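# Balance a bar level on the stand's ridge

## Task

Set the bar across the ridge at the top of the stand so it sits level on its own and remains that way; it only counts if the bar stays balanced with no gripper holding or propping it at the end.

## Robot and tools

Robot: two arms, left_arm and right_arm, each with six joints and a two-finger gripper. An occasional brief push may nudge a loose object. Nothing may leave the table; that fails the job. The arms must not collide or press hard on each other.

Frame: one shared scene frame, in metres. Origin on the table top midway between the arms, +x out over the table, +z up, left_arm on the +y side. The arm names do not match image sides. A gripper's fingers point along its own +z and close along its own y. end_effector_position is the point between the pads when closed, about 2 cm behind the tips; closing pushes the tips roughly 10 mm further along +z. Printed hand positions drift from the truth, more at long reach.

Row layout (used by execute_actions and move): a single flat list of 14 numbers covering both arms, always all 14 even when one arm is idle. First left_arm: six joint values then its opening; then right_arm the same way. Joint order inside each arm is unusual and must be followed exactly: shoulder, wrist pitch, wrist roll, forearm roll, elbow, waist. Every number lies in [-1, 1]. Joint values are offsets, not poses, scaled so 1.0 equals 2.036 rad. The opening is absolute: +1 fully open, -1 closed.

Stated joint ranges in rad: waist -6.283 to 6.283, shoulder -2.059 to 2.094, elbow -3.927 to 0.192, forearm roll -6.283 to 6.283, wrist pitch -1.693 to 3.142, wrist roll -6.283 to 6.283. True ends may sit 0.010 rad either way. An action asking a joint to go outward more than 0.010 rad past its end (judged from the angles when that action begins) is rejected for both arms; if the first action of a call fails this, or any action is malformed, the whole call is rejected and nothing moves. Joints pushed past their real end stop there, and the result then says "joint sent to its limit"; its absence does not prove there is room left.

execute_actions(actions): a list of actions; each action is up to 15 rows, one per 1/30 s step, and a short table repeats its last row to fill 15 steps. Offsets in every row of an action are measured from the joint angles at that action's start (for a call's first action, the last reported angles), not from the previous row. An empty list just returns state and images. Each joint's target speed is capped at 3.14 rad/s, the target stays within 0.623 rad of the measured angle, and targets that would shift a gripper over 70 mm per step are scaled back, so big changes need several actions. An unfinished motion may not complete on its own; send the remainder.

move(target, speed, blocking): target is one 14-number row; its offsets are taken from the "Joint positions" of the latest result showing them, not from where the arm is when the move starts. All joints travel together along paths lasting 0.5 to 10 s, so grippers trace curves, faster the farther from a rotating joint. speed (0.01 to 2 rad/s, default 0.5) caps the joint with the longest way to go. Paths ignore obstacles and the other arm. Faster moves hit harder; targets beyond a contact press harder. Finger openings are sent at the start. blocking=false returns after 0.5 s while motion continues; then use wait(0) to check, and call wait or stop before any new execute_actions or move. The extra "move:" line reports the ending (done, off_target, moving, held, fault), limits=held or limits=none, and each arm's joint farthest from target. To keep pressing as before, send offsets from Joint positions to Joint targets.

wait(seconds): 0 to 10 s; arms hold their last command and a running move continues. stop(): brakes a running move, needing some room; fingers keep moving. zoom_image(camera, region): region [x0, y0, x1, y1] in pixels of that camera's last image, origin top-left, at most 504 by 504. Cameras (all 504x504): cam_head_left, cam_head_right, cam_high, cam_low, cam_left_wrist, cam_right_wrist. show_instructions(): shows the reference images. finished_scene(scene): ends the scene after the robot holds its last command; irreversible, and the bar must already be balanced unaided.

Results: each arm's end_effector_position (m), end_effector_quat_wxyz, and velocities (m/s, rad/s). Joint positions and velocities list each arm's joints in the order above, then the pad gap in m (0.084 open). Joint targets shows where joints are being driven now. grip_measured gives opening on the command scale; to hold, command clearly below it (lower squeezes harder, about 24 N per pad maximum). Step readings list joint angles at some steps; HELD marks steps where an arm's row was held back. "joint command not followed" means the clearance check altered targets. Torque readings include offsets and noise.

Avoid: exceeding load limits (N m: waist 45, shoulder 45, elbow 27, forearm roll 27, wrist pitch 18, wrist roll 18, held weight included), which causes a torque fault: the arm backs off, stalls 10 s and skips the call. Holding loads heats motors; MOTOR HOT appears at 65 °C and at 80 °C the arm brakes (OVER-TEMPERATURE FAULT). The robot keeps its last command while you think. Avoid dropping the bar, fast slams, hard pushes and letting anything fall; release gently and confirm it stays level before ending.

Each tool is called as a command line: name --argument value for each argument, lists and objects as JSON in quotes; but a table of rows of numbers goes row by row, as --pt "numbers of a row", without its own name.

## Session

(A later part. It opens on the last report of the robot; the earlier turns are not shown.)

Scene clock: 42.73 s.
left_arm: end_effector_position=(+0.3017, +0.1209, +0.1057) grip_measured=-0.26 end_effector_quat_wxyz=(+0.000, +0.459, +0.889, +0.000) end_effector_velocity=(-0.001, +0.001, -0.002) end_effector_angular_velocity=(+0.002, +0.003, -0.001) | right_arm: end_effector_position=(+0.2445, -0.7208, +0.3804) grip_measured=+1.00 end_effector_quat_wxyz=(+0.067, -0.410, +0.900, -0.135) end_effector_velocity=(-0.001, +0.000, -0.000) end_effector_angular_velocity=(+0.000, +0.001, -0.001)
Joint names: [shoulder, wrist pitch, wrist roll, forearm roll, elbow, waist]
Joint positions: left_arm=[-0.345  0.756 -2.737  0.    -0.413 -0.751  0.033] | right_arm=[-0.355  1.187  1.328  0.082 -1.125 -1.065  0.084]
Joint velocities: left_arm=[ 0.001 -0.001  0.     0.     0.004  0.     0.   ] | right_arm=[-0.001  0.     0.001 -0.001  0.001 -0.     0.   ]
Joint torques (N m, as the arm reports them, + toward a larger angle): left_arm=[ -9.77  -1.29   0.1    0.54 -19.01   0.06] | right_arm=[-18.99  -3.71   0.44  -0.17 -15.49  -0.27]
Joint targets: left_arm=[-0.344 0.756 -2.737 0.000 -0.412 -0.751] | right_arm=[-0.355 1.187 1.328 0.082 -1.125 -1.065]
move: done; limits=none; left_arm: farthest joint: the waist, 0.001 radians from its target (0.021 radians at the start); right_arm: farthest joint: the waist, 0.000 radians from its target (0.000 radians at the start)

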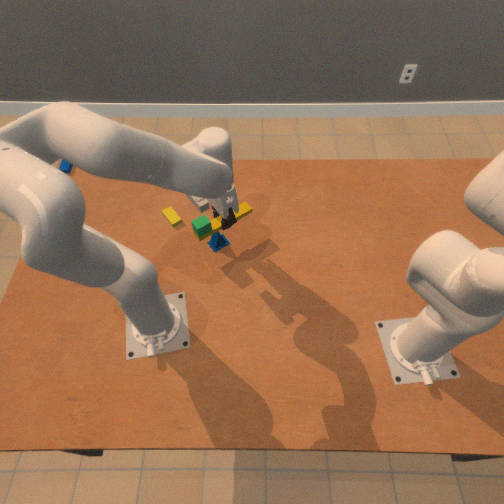

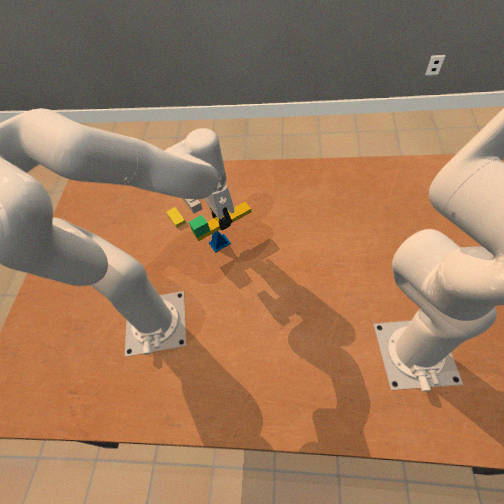

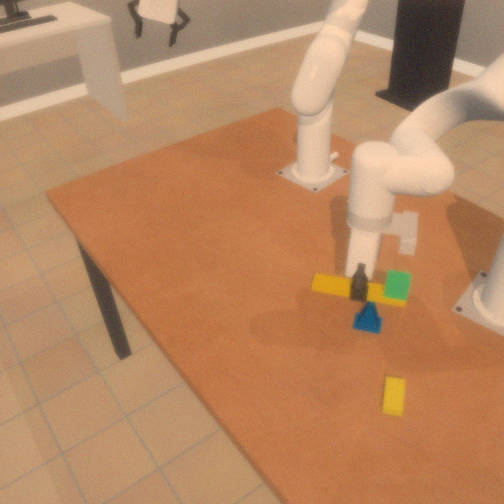

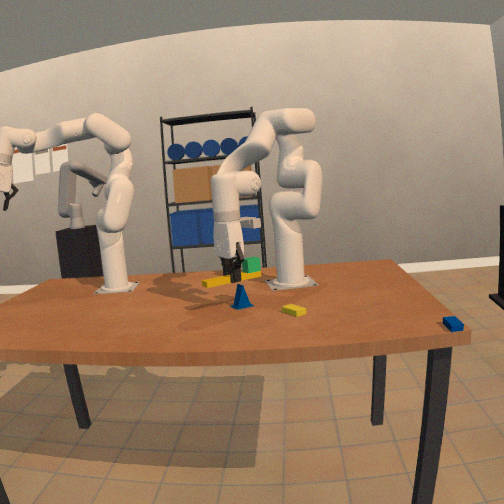

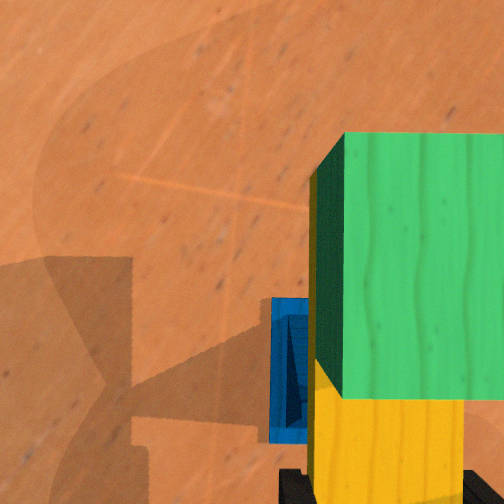

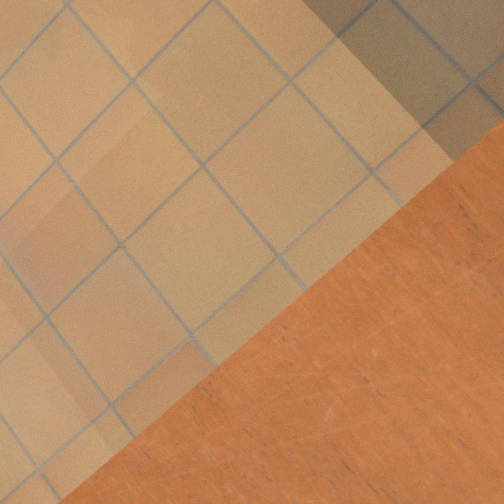

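execute_actions --actions '[]'

move --target '[0.0167,-0.0270,0,0,0.0103,0,-0.8,0,0,0,0,0,0,1]' --speed 0.05

Scene clock: 59.10 s.
left_arm: end_effector_position=(+0.3015, +0.1211, +0.1055) grip_measured=-0.26 end_effector_quat_wxyz=(+0.000, +0.459, +0.889, +0.000) end_effector_velocity=(+0.000, -0.000, +0.000) end_effector_angular_velocity=(-0.000, -0.001, -0.000) | right_arm: end_effector_position=(+0.2445, -0.7208, +0.3804) grip_measured=+1.00 end_effector_quat_wxyz=(+0.067, -0.410, +0.900, -0.135) end_effector_velocity=(+0.000, +0.000, -0.001) end_effector_angular_velocity=(+0.001, +0.001, +0.001)
Joint names: [shoulder, wrist pitch, wrist roll, forearm roll, elbow, waist]
Joint positions: left_arm=[-0.344  0.756 -2.737  0.    -0.412 -0.751  0.033] | right_arm=[-0.355  1.187  1.328  0.082 -1.125 -1.065  0.084]
Joint velocities: left_arm=[-0.001 -0.     0.     0.     0.     0.    -0.   ] | right_arm=[ 0.002 -0.    -0.    -0.     0.     0.001  0.   ]
Joint torques (N m, as the arm reports them, + toward a larger angle): left_arm=[ -9.59  -1.25   0.14   0.4  -18.9    0.17] | right_arm=[-18.96  -3.61   0.56  -0.23 -15.48  -0.23]
Joint targets: left_arm=[-0.344 0.756 -2.737 0.000 -0.412 -0.751] | right_arm=[-0.355 1.187 1.328 0.082 -1.125 -1.065]

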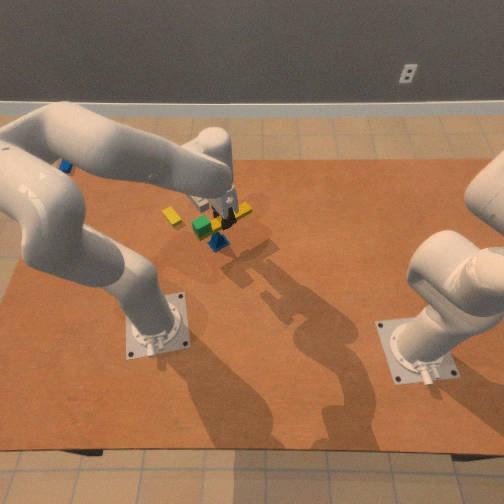

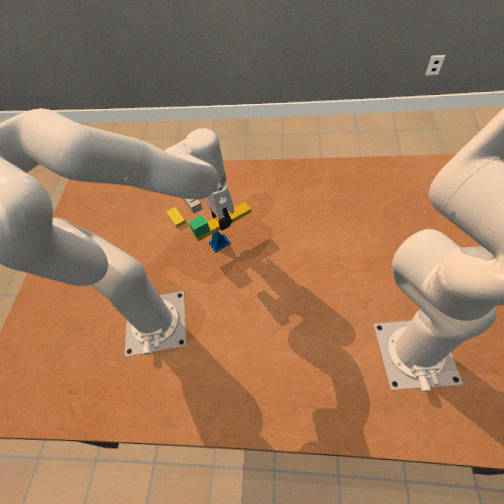

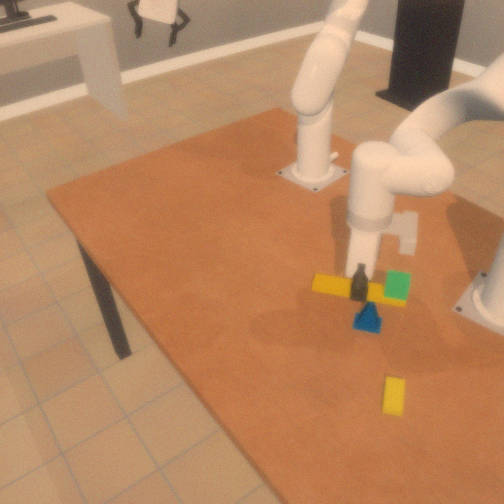

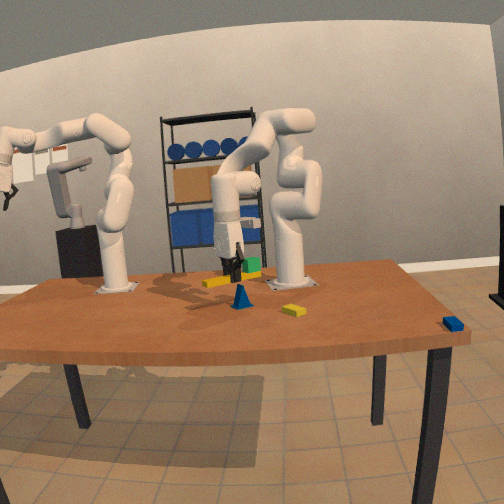

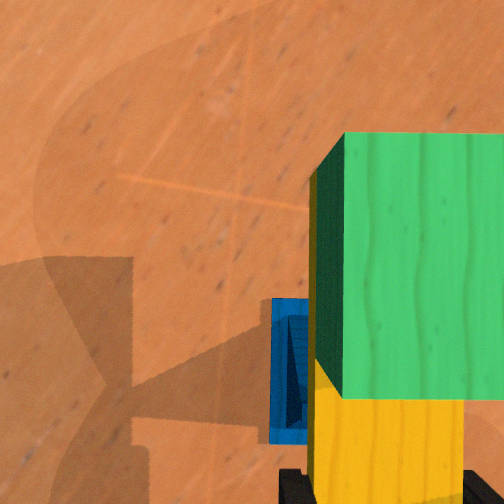

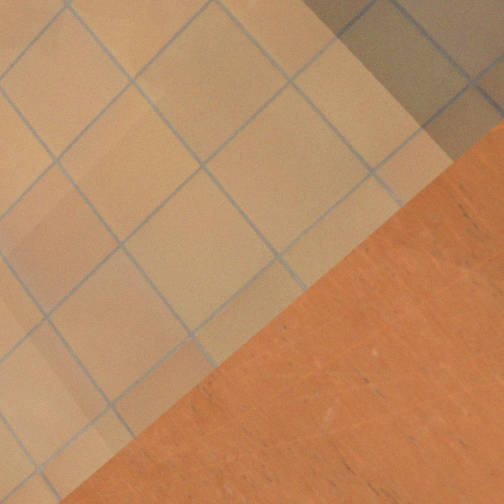

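Scene clock: 60.57 s.
left_arm: end_effector_position=(+0.3003, +0.1218, +0.0913) grip_measured=-0.26 end_effector_quat_wxyz=(+0.000, +0.459, +0.889, +0.000) end_effector_velocity=(+0.000, -0.000, -0.000) end_effector_angular_velocity=(-0.001, -0.000, +0.000) | right_arm: end_effector_position=(+0.2445, -0.7208, +0.3804) grip_measured=+1.00 end_effector_quat_wxyz=(+0.067, -0.410, +0.900, -0.135) end_effector_velocity=(-0.000, -0.000, -0.002) end_effector_angular_velocity=(+0.002, +0.003, +0.000)
Joint names: [shoulder, wrist pitch, wrist roll, forearm roll, elbow, waist]
Joint positions: left_arm=[-0.311  0.701 -2.737  0.    -0.391 -0.751  0.033] | right_arm=[-0.355  1.187  1.328  0.082 -1.125 -1.065  0.084]
Joint velocities: left_arm=[ 0.001 -0.002  0.    -0.001  0.    -0.    -0.   ] | right_arm=[ 0.003  0.    -0.    -0.001  0.001  0.     0.   ]
Joint torques (N m, as the arm reports them, + toward a larger angle): left_arm=[ -9.98  -1.21   0.09   0.42 -18.29   0.03] | right_arm=[-18.93  -3.79   0.49  -0.11 -15.65  -0.16]
Joint targets: left_arm=[-0.310 0.701 -2.737 0.000 -0.391 -0.751] | right_arm=[-0.355 1.187 1.328 0.082 -1.125 -1.065]
move: done; limits=none; left_arm: farthest joint: the shoulder, 0.001 radians from its target (0.034 radians at the start); right_arm: farthest joint: the waist, 0.000 radians from its target (0.000 radians at the start)

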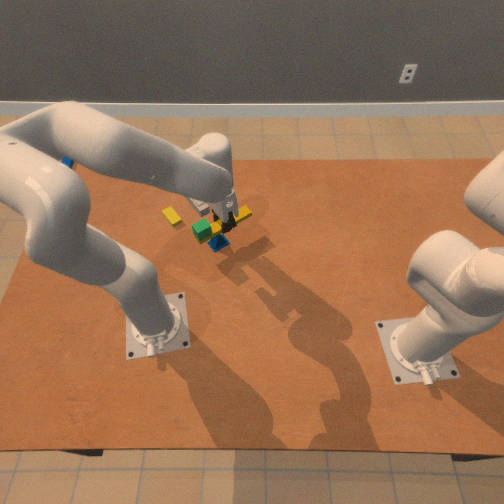

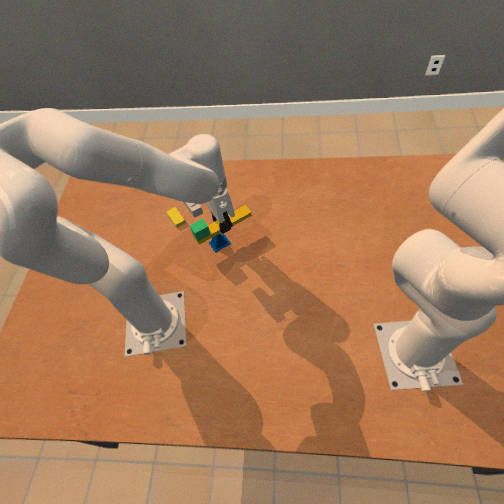

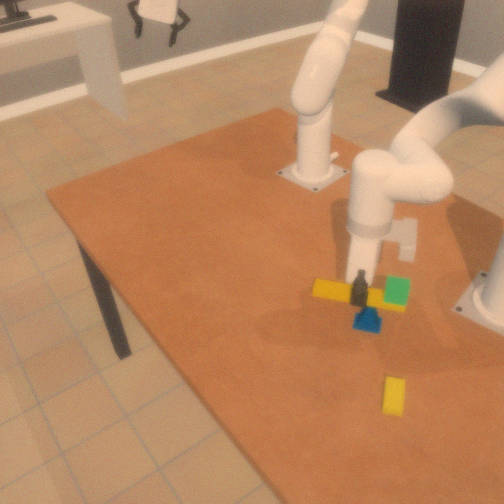

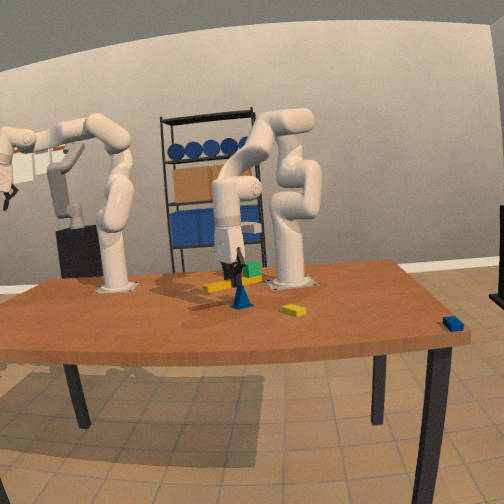

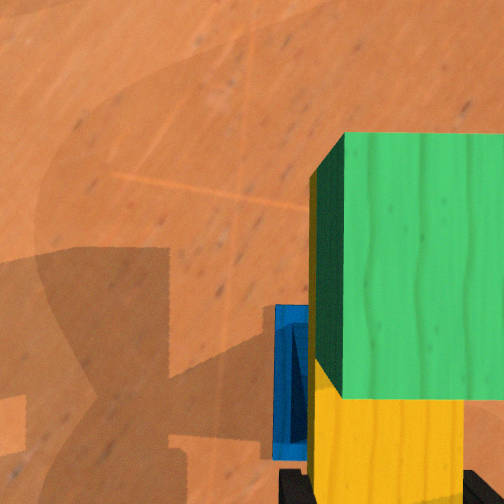

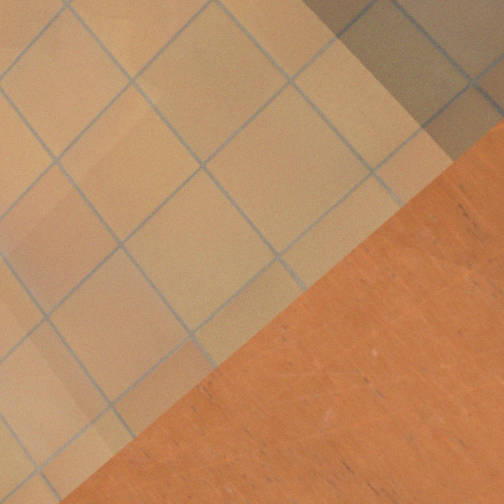

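move --target '[0.0028,-0.0035,0,0,0.001,0,-0.8,0,0,0,0,0,0,1]' --speed 0.02

zoom_image --camera "cam_low" --region '[195,245,275,315]'

Scene clock: 66.27 s.
left_arm: end_effector_position=(+0.3001, +0.1219, +0.0893) grip_measured=-0.26 end_effector_quat_wxyz=(-0.000, +0.459, +0.889, +0.000) end_effector_velocity=(+0.000, -0.000, -0.000) end_effector_angular_velocity=(+0.000, -0.001, -0.000) | right_arm: end_effector_position=(+0.2445, -0.7208, +0.3804) grip_measured=+1.00 end_effector_quat_wxyz=(+0.067, -0.410, +0.900, -0.135) end_effector_velocity=(+0.000, +0.000, -0.001) end_effector_angular_velocity=(+0.001, +0.001, -0.000)
Joint names: [shoulder, wrist pitch, wrist roll, forearm roll, elbow, waist]
Joint positions: left_arm=[-0.305  0.694 -2.737  0.    -0.389 -0.751  0.033] | right_arm=[-0.355  1.187  1.328  0.082 -1.125 -1.065  0.084]
Joint velocities: left_arm=[ 0.002 -0.002 -0.     0.001 -0.     0.    -0.   ] | right_arm=[-0.    -0.     0.001  0.     0.001  0.001  0.   ]
Joint torques (N m, as the arm reports them, + toward a larger angle): left_arm=[-10.08  -1.26   0.14   0.55 -18.29  -0.13] | right_arm=[-18.75  -3.58   0.39  -0.15 -15.49  -0.5 ]
Joint targets: left_arm=[-0.305 0.694 -2.737 0.000 -0.389 -0.751] | right_arm=[-0.355 1.187 1.328 0.082 -1.125 -1.065]
move: done; limits=none; left_arm: farthest joint: the wrist pitch, 0.001 radians from its target (0.007 radians at the start); right_arm: farthest joint: the waist, 0.000 radians from its target (0.000 radians at the start)

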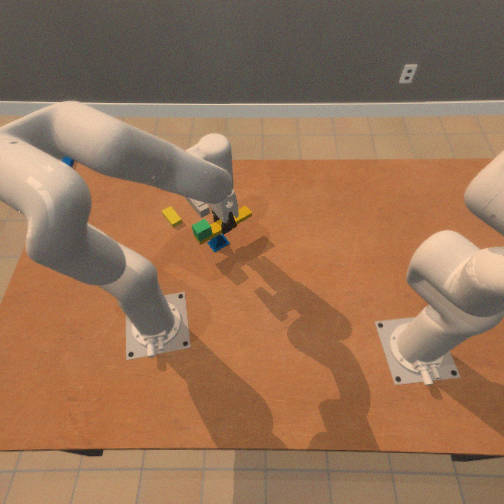

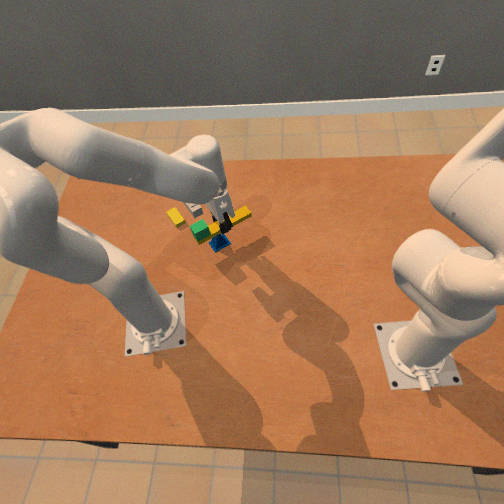

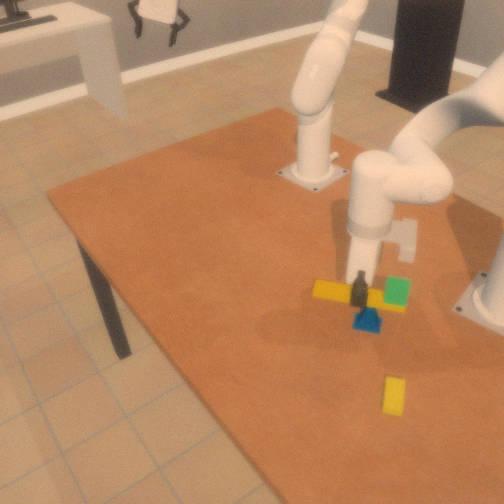

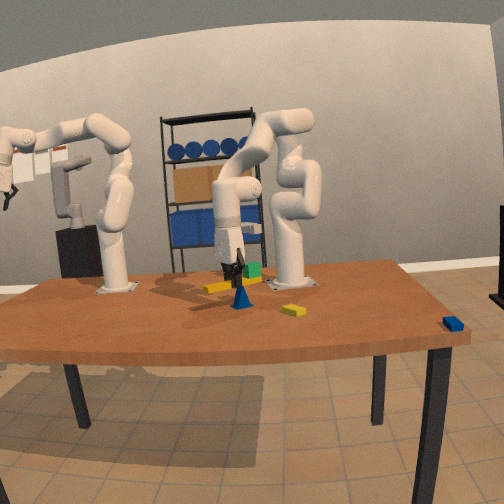

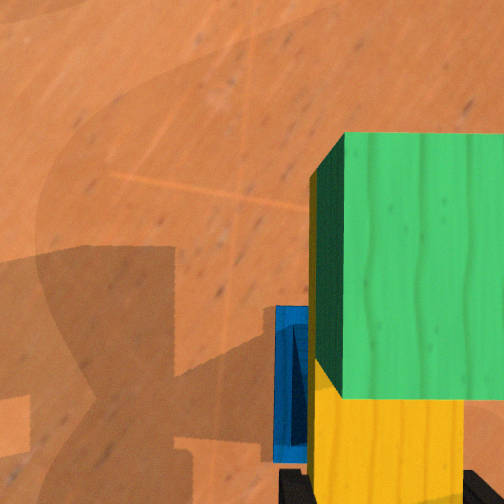

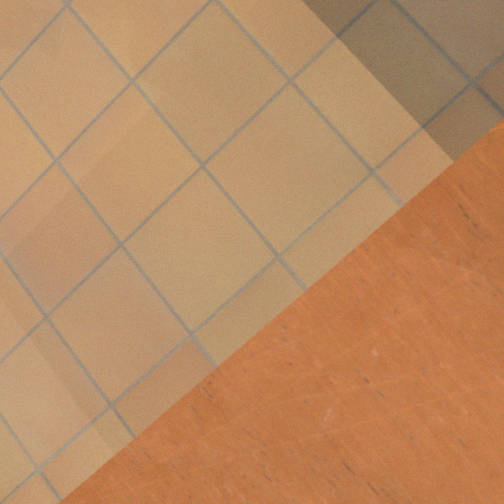

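Region (195, 245, 275, 315) of cam_low's 504x504 image, scaled by 6.300, with more detail than that image has; it fills the top 441 rows of this view, and the rest is white.

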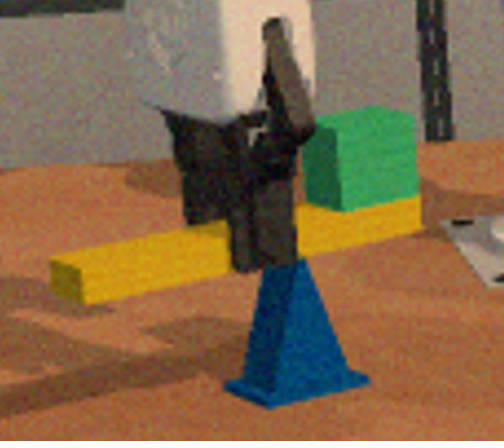

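move --target '[0.0022,-0.003,0,0,0.0008,0,-0.8,0,0,0,0,0,0,1]' --speed 0.02

Scene clock: 70.93 s.
left_arm: end_effector_position=(+0.3005, +0.1216, +0.0883) grip_measured=-0.26 end_effector_quat_wxyz=(+0.001, +0.459, +0.889, -0.000) end_effector_velocity=(+0.000, -0.000, -0.001) end_effector_angular_velocity=(-0.001, -0.002, -0.000) | right_arm: end_effector_position=(+0.2445, -0.7208, +0.3804) grip_measured=+1.00 end_effector_quat_wxyz=(+0.067, -0.410, +0.900, -0.135) end_effector_velocity=(+0.000, -0.000, -0.001) end_effector_angular_velocity=(+0.001, +0.001, +0.002)
Joint names: [shoulder, wrist pitch, wrist roll, forearm roll, elbow, waist]
Joint positions: left_arm=[-0.301  0.689 -2.737  0.    -0.389 -0.751  0.033] | right_arm=[-0.355  1.187  1.328  0.082 -1.125 -1.065  0.084]
Joint velocities: left_arm=[ 0.003 -0.006  0.     0.     0.001  0.     0.   ] | right_arm=[ 0.003  0.    -0.001 -0.    -0.001  0.001  0.   ]
Joint torques (N m, as the arm reports them, + toward a larger angle): left_arm=[ -7.54  -1.98   0.23   0.81 -15.71   0.41] | right_arm=[-19.01  -3.68   0.46  -0.12 -15.59  -0.19]
Joint targets: left_arm=[-0.301 0.688 -2.737 0.000 -0.388 -0.751] | right_arm=[-0.355 1.187 1.328 0.082 -1.125 -1.065]
move: done; limits=none; left_arm: farthest joint: the shoulder, 0.001 radians from its target (0.004 radians at the start); right_arm: farthest joint: the waist, 0.000 radians from its target (0.000 radians at the start)

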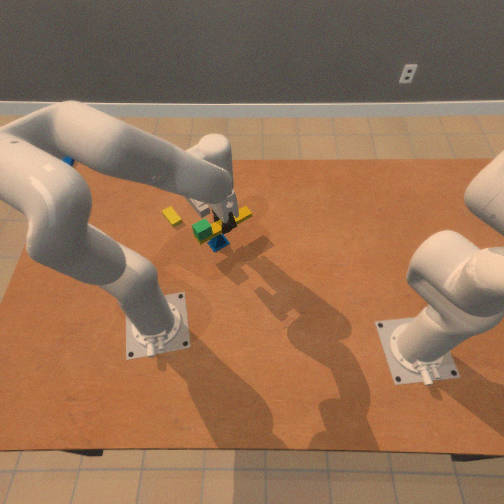

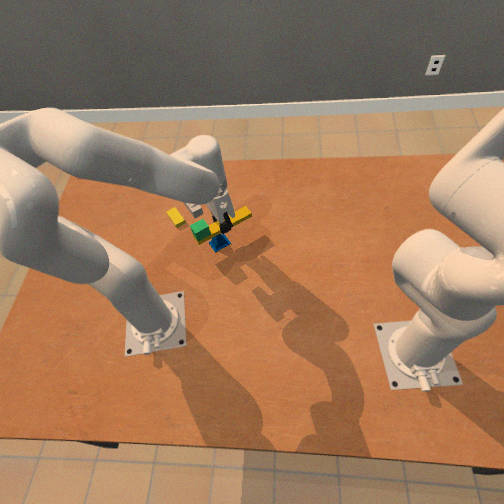

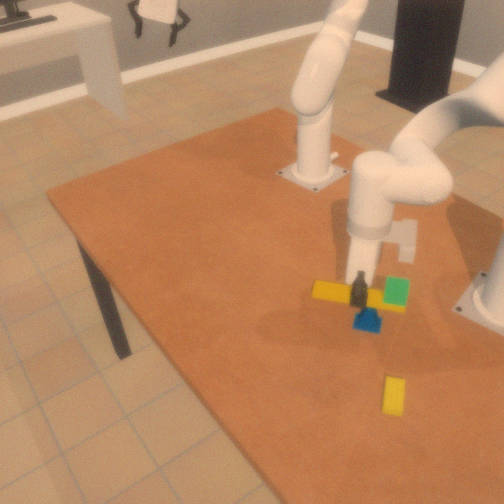

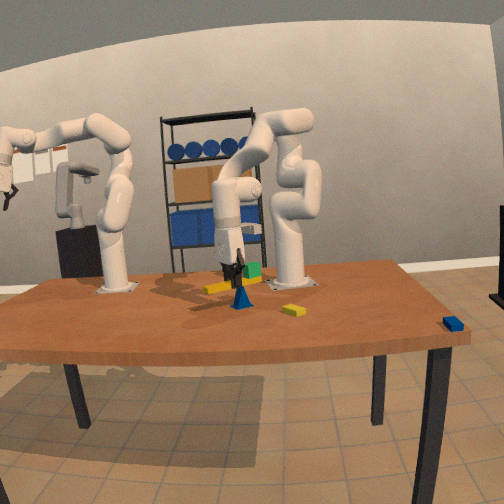

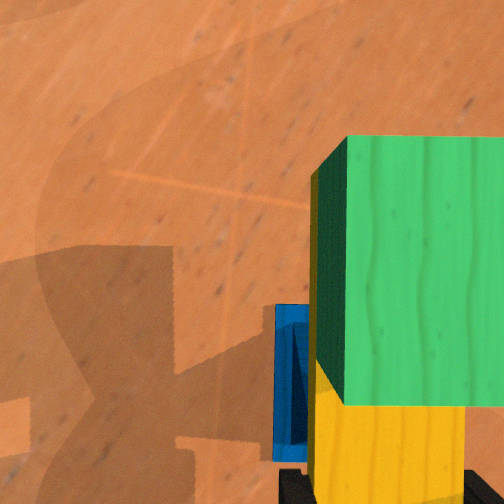

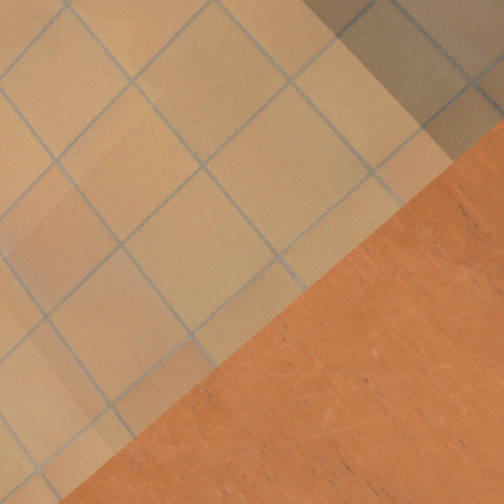

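Contact; the bar has pivoted slightly. Ease off and pulse.

execute_actions --actions '[[[-0.0008,0.001,0,0,0,0,-0.5,0,0,0,0,0,0,1]],[[0,0,0,0,0,0,-0.32,0,0,0,0,0,0,1]],[[0,0,0,0,0,0,-0.15,0,0,0,0,0,0,1],[0,0,0,0,0,0,-0.15,0,0,0,0,0,0,1],[0,0,0,0,0,0,-0.15,0,0,0,0,0,0,1],[0,0,0,0,0,0,-0.15,0,0,0,0,0,0,1],[0,0,0,0,0,0,-0.15,0,0,0,0,0,0,1],[0,0,0,0,0,0,-0.4,0,0,0,0,0,0,1]]]'

Scene clock: 77.83 s.
left_arm: end_effector_position=(+0.2997, +0.1222, +0.0880) grip_measured=-0.26 end_effector_quat_wxyz=(-0.001, +0.459, +0.889, +0.000) end_effector_velocity=(+0.003, -0.002, +0.003) end_effector_angular_velocity=(-0.005, -0.008, +0.000) | right_arm: end_effector_position=(+0.2445, -0.7208, +0.3804) grip_measured=+1.00 end_effector_quat_wxyz=(+0.067, -0.410, +0.900, -0.135) end_effector_velocity=(-0.000, -0.000, +0.001) end_effector_angular_velocity=(-0.002, -0.000, -0.001)
Joint names: [shoulder, wrist pitch, wrist roll, forearm roll, elbow, waist]
Joint positions: left_arm=[-0.302  0.691 -2.737  0.    -0.387 -0.751  0.033] | right_arm=[-0.355  1.187  1.328  0.082 -1.125 -1.065  0.084]
Joint velocities: left_arm=[-0.002 -0.002 -0.    -0.    -0.005 -0.     0.   ] | right_arm=[-0.    -0.     0.001 -0.001 -0.001 -0.     0.   ]
Joint torques (N m, as the arm reports them, + toward a larger angle): left_arm=[-10.17  -1.28   0.14   0.5  -18.08   0.05] | right_arm=[-19.06  -3.65   0.39  -0.14 -15.54  -0.46]
Joint targets: left_arm=[-0.302 0.691 -2.737 0.000 -0.388 -0.751] | right_arm=[-0.355 1.187 1.328 0.082 -1.125 -1.065]
Step readings (joint positions; steps 1 to 15: 1st action; 16 to 30: 2nd action; 31 to 45: 3rd action):
0: left_arm=[-0.301 0.688 -2.737 0.000 -0.388 -0.751] | right_arm=[-0.355 1.187 1.328 0.082 -1.125 -1.065]
1: left_arm=[-0.301 0.688 -2.737 0.000 -0.388 -0.751] | right_arm=[-0.355 1.187 1.328 0.082 -1.125 -1.065]
2: left_arm=[-0.301 0.688 -2.737 0.000 -0.388 -0.751] | right_arm=[-0.355 1.187 1.328 0.082 -1.125 -1.065]
4: left_arm=[-0.301 0.689 -2.737 0.000 -0.388 -0.751] | right_arm=[-0.355 1.187 1.328 0.082 -1.125 -1.065]
8: left_arm=[-0.302 0.690 -2.737 0.000 -0.388 -0.751] | right_arm=[-0.355 1.187 1.328 0.082 -1.125 -1.065]
15: left_arm=[-0.302 0.691 -2.737 0.000 -0.388 -0.751] | right_arm=[-0.355 1.187 1.328 0.082 -1.125 -1.065]
16: left_arm=[-0.302 0.691 -2.737 0.000 -0.388 -0.751] | right_arm=[-0.355 1.187 1.328 0.082 -1.125 -1.065]
17: left_arm=[-0.302 0.691 -2.737 0.000 -0.388 -0.751] | right_arm=[-0.355 1.187 1.328 0.082 -1.125 -1.065]
19: left_arm=[-0.302 0.691 -2.737 0.000 -0.388 -0.751] | right_arm=[-0.355 1.187 1.328 0.082 -1.125 -1.065]
23: left_arm=[-0.302 0.691 -2.737 0.000 -0.388 -0.751] | right_arm=[-0.355 1.187 1.328 0.082 -1.125 -1.065]
30: left_arm=[-0.302 0.691 -2.737 0.000 -0.388 -0.751] | right_arm=[-0.355 1.187 1.328 0.082 -1.125 -1.065]
31: left_arm=[-0.302 0.691 -2.737 0.000 -0.388 -0.751] | right_arm=[-0.355 1.187 1.328 0.082 -1.125 -1.065]
32: left_arm=[-0.302 0.691 -2.737 0.000 -0.388 -0.751] | right_arm=[-0.355 1.187 1.328 0.082 -1.125 -1.065]
34: left_arm=[-0.302 0.692 -2.737 0.000 -0.385 -0.751] | right_arm=[-0.355 1.187 1.328 0.082 -1.125 -1.065]
38: left_arm=[-0.301 0.692 -2.737 0.000 -0.385 -0.751] | right_arm=[-0.355 1.187 1.328 0.082 -1.125 -1.065]
45: Joint positions above

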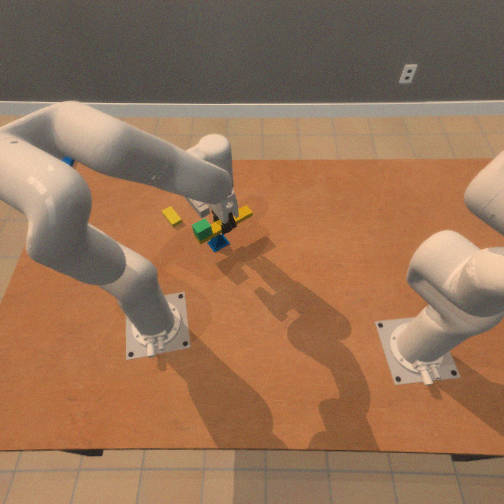

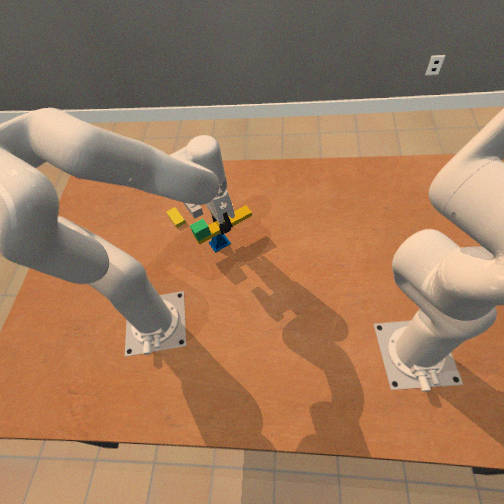

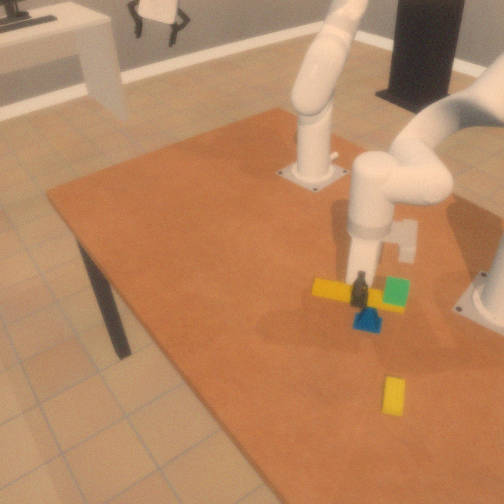

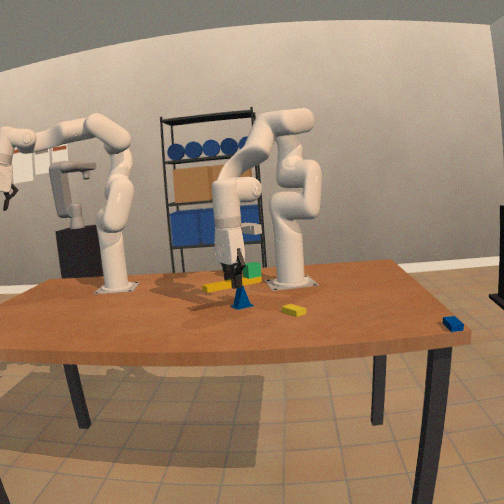

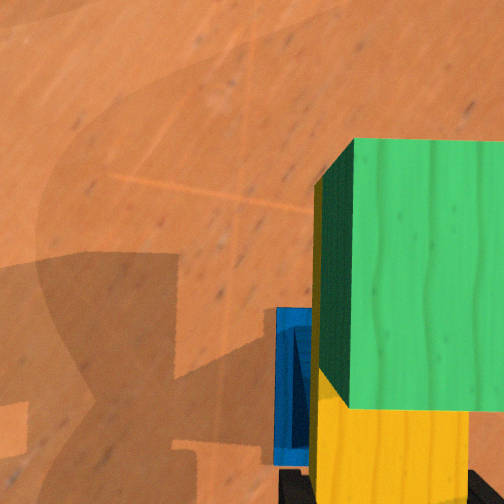

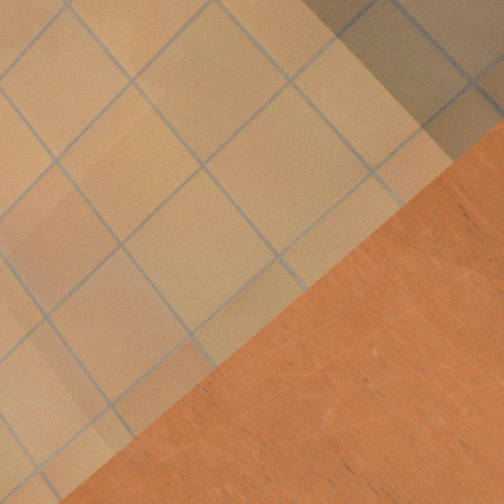

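Seems restoring toward level. Longer pulse.

execute_actions --actions '[[[0,0,0,0,0,0,-0.3,0,0,0,0,0,0,1],[0,0,0,0,0,0,-0.3,0,0,0,0,0,0,1],[0,0,0,0,0,0,-0.3,0,0,0,0,0,0,1],[0,0,0,0,0,0,-0.15,0,0,0,0,0,0,1]],[[0,0,0,0,0,0,-0.35,0,0,0,0,0,0,1]]]'

Scene clock: 83.33 s.
left_arm: end_effector_position=(+0.2997, +0.1222, +0.0880) grip_measured=-0.26 end_effector_quat_wxyz=(-0.001, +0.459, +0.889, +0.000) end_effector_velocity=(+0.001, -0.000, +0.001) end_effector_angular_velocity=(-0.001, -0.002, -0.001) | right_arm: end_effector_position=(+0.2445, -0.7208, +0.3804) grip_measured=+1.00 end_effector_quat_wxyz=(+0.067, -0.410, +0.900, -0.135) end_effector_velocity=(-0.000, -0.000, -0.001) end_effector_angular_velocity=(+0.001, +0.001, -0.000)
Joint names: [shoulder, wrist pitch, wrist roll, forearm roll, elbow, waist]
Joint positions: left_arm=[-0.302  0.691 -2.737  0.    -0.387 -0.751  0.033] | right_arm=[-0.355  1.187  1.328  0.082 -1.125 -1.065  0.084]
Joint velocities: left_arm=[-0.001 -0.    -0.     0.001 -0.001 -0.     0.   ] | right_arm=[ 0.001  0.    -0.     0.     0.    -0.     0.   ]
Joint torques (N m, as the arm reports them, + toward a larger angle): left_arm=[-10.07  -1.22   0.15   0.46 -18.07  -0.02] | right_arm=[-18.87  -3.64   0.51  -0.16 -15.56  -0.38]
Joint targets: left_arm=[-0.302 0.691 -2.737 0.000 -0.387 -0.751] | right_arm=[-0.355 1.187 1.328 0.082 -1.125 -1.065]
Step readings (joint positions; steps 1 to 15: 1st action; 16 to 30: 2nd action):
0: left_arm=[-0.302 0.691 -2.737 0.000 -0.388 -0.751] | right_arm=[-0.355 1.187 1.328 0.082 -1.125 -1.065]
1: left_arm=[-0.302 0.691 -2.737 0.000 -0.388 -0.751] | right_arm=[-0.355 1.187 1.328 0.082 -1.125 -1.065]
2: left_arm=[-0.302 0.691 -2.737 0.000 -0.388 -0.751] | right_arm=[-0.355 1.187 1.328 0.082 -1.125 -1.065]
4: left_arm=[-0.302 0.691 -2.737 0.000 -0.388 -0.751] | right_arm=[-0.355 1.187 1.328 0.082 -1.125 -1.065]
8: left_arm=[-0.302 0.691 -2.737 0.000 -0.388 -0.751] | right_arm=[-0.355 1.187 1.328 0.082 -1.125 -1.065]
15: left_arm=[-0.302 0.691 -2.737 0.000 -0.387 -0.751] | right_arm=[-0.355 1.187 1.328 0.082 -1.125 -1.065]
16: left_arm=[-0.302 0.691 -2.737 0.000 -0.387 -0.751] | right_arm=[-0.355 1.187 1.328 0.082 -1.125 -1.065]
17: left_arm=[-0.302 0.691 -2.737 0.000 -0.387 -0.751] | right_arm=[-0.355 1.187 1.328 0.082 -1.125 -1.065]
19: left_arm=[-0.302 0.691 -2.737 0.000 -0.387 -0.751] | right_arm=[-0.355 1.187 1.328 0.082 -1.125 -1.065]
23: left_arm=[-0.302 0.691 -2.737 0.000 -0.387 -0.751] | right_arm=[-0.355 1.187 1.328 0.082 -1.125 -1.065]
30: Joint positions above

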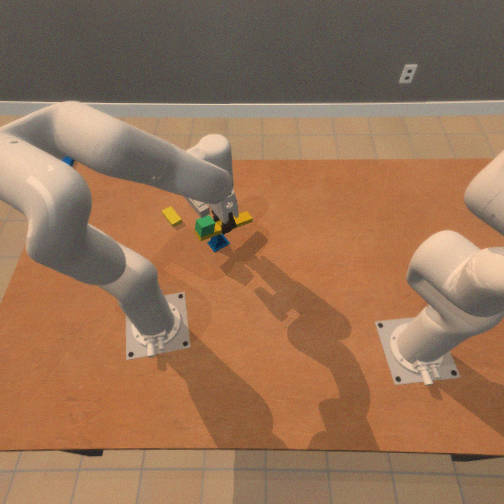

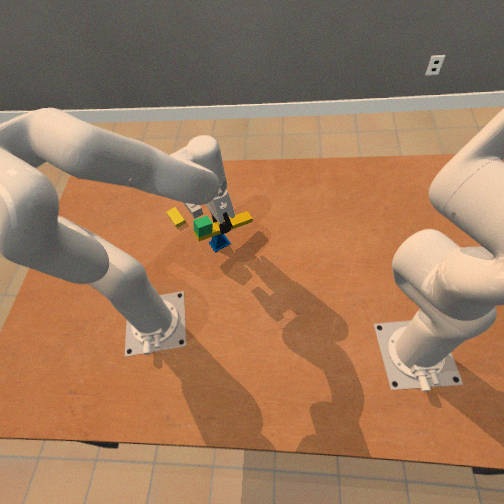

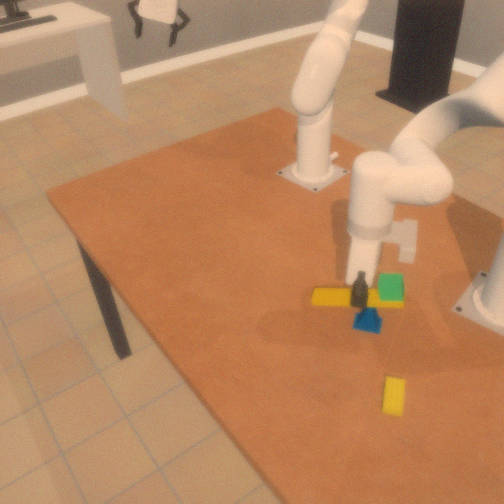

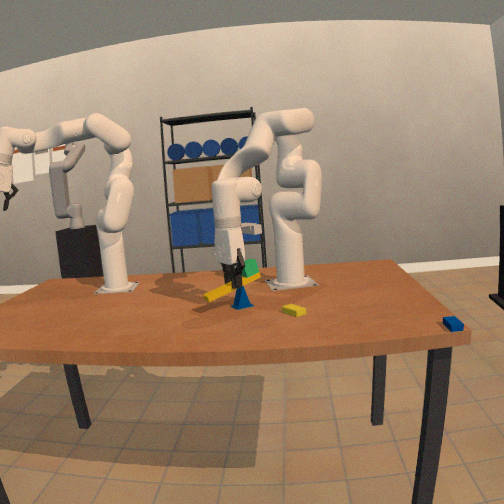

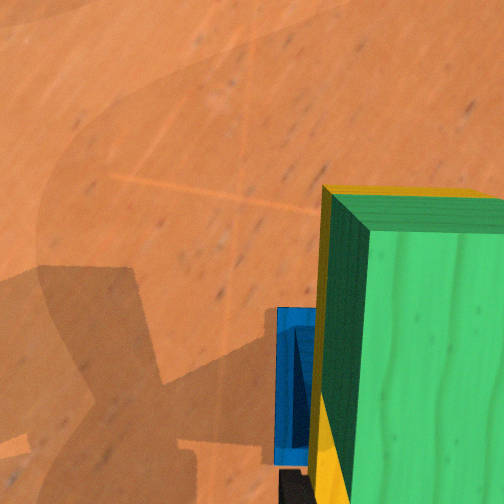

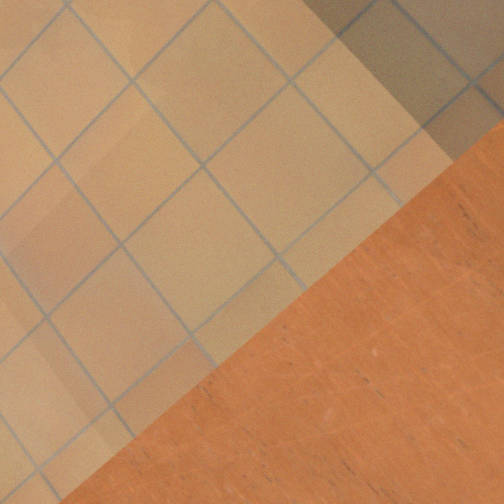

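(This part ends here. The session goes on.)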